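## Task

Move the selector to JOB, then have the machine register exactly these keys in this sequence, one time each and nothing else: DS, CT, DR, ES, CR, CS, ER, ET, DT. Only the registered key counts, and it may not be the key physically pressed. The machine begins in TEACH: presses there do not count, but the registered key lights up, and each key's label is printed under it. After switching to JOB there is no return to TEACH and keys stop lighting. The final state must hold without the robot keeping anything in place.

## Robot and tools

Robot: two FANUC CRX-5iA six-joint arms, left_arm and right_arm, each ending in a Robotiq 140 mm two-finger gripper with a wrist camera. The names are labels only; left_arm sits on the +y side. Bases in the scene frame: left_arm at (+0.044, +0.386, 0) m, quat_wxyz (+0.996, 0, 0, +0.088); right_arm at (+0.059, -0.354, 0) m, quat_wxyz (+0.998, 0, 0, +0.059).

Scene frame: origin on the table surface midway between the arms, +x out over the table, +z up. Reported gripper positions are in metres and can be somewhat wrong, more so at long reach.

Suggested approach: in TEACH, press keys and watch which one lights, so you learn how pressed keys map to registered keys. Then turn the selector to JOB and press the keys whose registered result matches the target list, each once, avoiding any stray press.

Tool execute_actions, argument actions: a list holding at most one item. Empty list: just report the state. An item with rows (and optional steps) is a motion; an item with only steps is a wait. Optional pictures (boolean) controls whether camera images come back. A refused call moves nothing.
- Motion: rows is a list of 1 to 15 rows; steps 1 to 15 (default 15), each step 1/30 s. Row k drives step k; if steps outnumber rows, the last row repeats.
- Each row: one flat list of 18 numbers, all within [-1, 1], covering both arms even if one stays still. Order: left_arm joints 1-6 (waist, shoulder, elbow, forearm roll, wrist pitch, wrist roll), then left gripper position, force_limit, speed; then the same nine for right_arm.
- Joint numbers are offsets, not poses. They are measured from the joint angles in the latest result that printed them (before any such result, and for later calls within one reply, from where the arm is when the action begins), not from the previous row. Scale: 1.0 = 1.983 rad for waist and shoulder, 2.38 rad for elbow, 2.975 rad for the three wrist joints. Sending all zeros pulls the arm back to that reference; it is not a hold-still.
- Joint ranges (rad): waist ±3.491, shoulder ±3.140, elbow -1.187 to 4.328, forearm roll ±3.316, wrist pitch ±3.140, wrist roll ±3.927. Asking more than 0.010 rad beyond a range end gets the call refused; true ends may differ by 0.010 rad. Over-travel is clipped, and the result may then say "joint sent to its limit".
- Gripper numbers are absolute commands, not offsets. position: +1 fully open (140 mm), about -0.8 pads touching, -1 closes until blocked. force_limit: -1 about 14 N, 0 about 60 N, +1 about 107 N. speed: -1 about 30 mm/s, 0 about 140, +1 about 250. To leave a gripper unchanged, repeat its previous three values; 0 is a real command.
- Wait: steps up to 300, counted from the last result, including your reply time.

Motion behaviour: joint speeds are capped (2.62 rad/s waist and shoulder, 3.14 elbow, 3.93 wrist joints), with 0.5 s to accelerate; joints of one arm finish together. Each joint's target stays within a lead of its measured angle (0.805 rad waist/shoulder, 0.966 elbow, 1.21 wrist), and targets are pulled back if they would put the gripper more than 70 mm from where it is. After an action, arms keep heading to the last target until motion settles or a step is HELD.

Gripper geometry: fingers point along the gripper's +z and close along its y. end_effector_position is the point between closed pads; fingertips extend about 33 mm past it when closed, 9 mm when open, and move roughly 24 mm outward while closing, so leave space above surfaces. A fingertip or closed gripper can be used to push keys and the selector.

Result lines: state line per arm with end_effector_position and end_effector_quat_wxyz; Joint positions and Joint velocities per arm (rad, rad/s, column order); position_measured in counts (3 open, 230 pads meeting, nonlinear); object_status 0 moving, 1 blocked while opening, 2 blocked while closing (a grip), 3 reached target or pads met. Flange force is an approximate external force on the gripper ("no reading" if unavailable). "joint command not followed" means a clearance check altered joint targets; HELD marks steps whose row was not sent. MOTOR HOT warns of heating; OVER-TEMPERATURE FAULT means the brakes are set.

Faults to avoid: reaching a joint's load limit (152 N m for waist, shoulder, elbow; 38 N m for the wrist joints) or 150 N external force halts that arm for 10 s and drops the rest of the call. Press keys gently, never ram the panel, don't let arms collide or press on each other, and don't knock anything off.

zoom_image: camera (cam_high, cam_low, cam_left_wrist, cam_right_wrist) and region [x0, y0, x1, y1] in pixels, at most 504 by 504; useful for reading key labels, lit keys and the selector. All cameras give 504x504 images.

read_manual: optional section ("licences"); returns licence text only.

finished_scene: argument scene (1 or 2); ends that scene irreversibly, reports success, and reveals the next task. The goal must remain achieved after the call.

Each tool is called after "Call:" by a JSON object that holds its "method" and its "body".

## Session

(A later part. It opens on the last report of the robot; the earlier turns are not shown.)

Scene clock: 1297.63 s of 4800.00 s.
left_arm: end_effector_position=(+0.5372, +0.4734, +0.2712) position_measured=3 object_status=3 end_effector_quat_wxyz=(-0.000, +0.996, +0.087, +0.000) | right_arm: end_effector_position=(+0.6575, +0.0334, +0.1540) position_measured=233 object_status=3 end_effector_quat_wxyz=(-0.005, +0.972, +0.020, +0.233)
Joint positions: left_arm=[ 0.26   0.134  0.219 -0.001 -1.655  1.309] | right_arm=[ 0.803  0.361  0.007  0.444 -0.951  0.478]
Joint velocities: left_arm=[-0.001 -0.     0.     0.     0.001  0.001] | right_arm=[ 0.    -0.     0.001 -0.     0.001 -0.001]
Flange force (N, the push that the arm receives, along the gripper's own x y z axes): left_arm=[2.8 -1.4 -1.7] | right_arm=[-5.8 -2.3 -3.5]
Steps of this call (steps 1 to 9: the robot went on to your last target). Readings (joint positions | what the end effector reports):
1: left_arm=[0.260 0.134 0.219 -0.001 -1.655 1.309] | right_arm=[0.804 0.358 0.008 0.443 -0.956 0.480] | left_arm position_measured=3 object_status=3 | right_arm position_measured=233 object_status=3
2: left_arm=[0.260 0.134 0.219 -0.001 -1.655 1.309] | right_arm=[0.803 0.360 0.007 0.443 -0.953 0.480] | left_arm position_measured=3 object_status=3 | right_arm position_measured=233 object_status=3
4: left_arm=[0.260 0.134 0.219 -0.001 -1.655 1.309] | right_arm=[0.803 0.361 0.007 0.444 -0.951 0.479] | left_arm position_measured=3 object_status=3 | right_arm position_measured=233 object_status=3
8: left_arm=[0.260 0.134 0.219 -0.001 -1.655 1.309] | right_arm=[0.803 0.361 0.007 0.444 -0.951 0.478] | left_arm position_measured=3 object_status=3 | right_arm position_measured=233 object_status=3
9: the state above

Call:
{"method": "execute_actions", "body": {"actions": [{"rows": [[0,0,0,0,0,0,1,0,0,-0.00007,0.00013,-0.00004,0.00003,0.00013,-0.00002,-1,0,0],[0,0,0,0,0,0,1,0,0,-0.00007,0.00013,-0.00004,0.00003,0.00013,-0.00002,-1,0,0],[0,0,0,0,0,0,1,0,0,-0.00007,0.00013,-0.00004,0.00003,0.00013,-0.00002,-1,0,0],[0,0,0,0,0,0,1,0,0,-0.00007,0.00013,-0.00004,0.00003,0.00013,-0.00002,-1,0,0],[0,0,0,0,0,0,1,0,0,-0.00007,0.00013,-0.00004,0.00003,0.00013,-0.00002,-1,0,0],[0,0,0,0,0,0,1,0,0,0.00853,-0.01635,0.00515,-0.00323,-0.01583,0.0022,-1,0,0]], "steps": 15}]}}

Scene clock: 1315.83 s of 4800.00 s.
left_arm: end_effector_position=(+0.5372, +0.4734, +0.2712) position_measured=3 object_status=3 end_effector_quat_wxyz=(-0.000, +0.996, +0.087, +0.000) | right_arm: end_effector_position=(+0.6459, +0.0334, +0.1761) position_measured=233 object_status=3 end_effector_quat_wxyz=(-0.005, +0.972, +0.020, +0.233)
Joint positions: left_arm=[ 0.26   0.134  0.219 -0.001 -1.655  1.309] | right_arm=[ 0.819  0.329  0.019  0.434 -0.998  0.485]
Joint velocities: left_arm=[-0.001 -0.    -0.001 -0.     0.001  0.001] | right_arm=[ 0.001 -0.003  0.001  0.    -0.001  0.002]
Flange force (N, the push that the arm receives, along the gripper's own x y z axes): left_arm=[1.0 -2.1 1.2] | right_arm=[-2.8 1.1 -0.9]
Steps of this call (steps 1 to 30: the robot went on to your last target; steps 31 to 90: nothing new was sent; then 14.70 s passed at rest; steps 91 to 105: all 15 steps of this action). Readings (joint positions | what the end effector reports):
91: left_arm=[0.260 0.134 0.219 -0.001 -1.655 1.309] | right_arm=[0.803 0.361 0.007 0.444 -0.951 0.478] | left_arm position_measured=3 object_status=3 | right_arm position_measured=233 object_status=3
92: left_arm=[0.260 0.134 0.219 -0.001 -1.655 1.309] | right_arm=[0.803 0.362 0.007 0.444 -0.951 0.478] | left_arm position_measured=3 object_status=3 | right_arm position_measured=233 object_status=3
94: left_arm=[0.260 0.134 0.219 -0.001 -1.655 1.309] | right_arm=[0.803 0.362 0.007 0.444 -0.951 0.478] | left_arm position_measured=3 object_status=3 | right_arm position_measured=233 object_status=3
98: left_arm=[0.260 0.134 0.219 -0.001 -1.655 1.309] | right_arm=[0.810 0.349 0.012 0.439 -0.970 0.480] | left_arm position_measured=3 object_status=3 | right_arm position_measured=233 object_status=3
105: the state above
camera_calibration (this result's frames):
cam_left_wrist: T_world_to_cam=[[0.389093, -0.92036, 0.0392977, 0.210266], [-0.883915, -0.360992, 0.297287, 0.578896], [-0.259425, -0.150408, -0.953979, 0.65264], [0, 0, 0, 1]] pos_world=[0.599193, 0.500659, 0.442243]
cam_right_wrist: T_world_to_cam=[[0.0822433, -0.996495, -0.0152652, -0.0165503], [-0.980429, -0.0781492, -0.180698, 0.682893], [0.178872, 0.0298277, -0.98342, 0.249917], [0, 0, 0, 1]] pos_world=[0.626186, 0.0294207, 0.368919]

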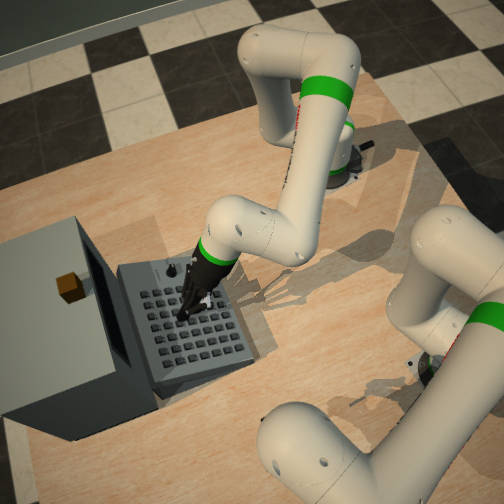

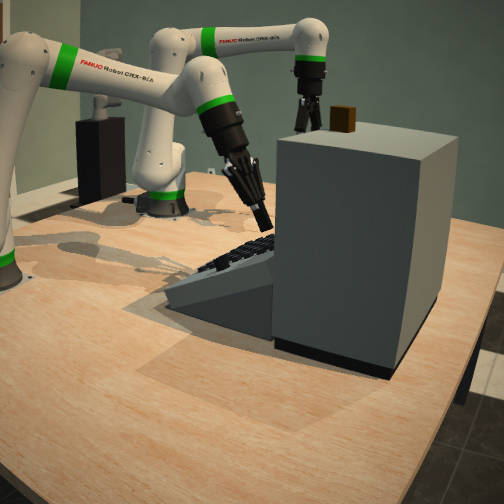

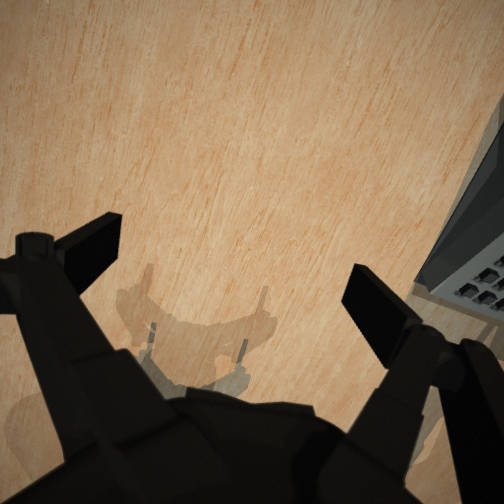

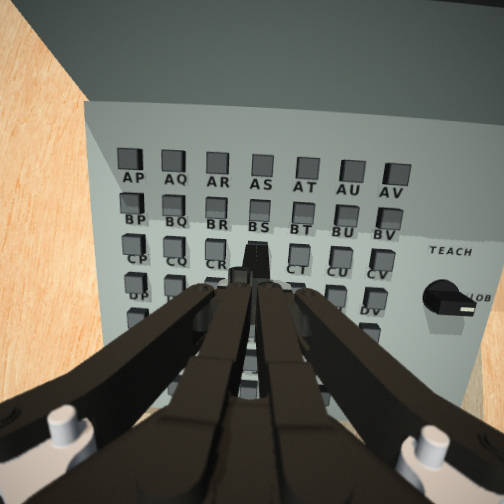

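Call:
{"method": "finished_scene", "body": {"scene": 1}}

The scene is finished: the task was done.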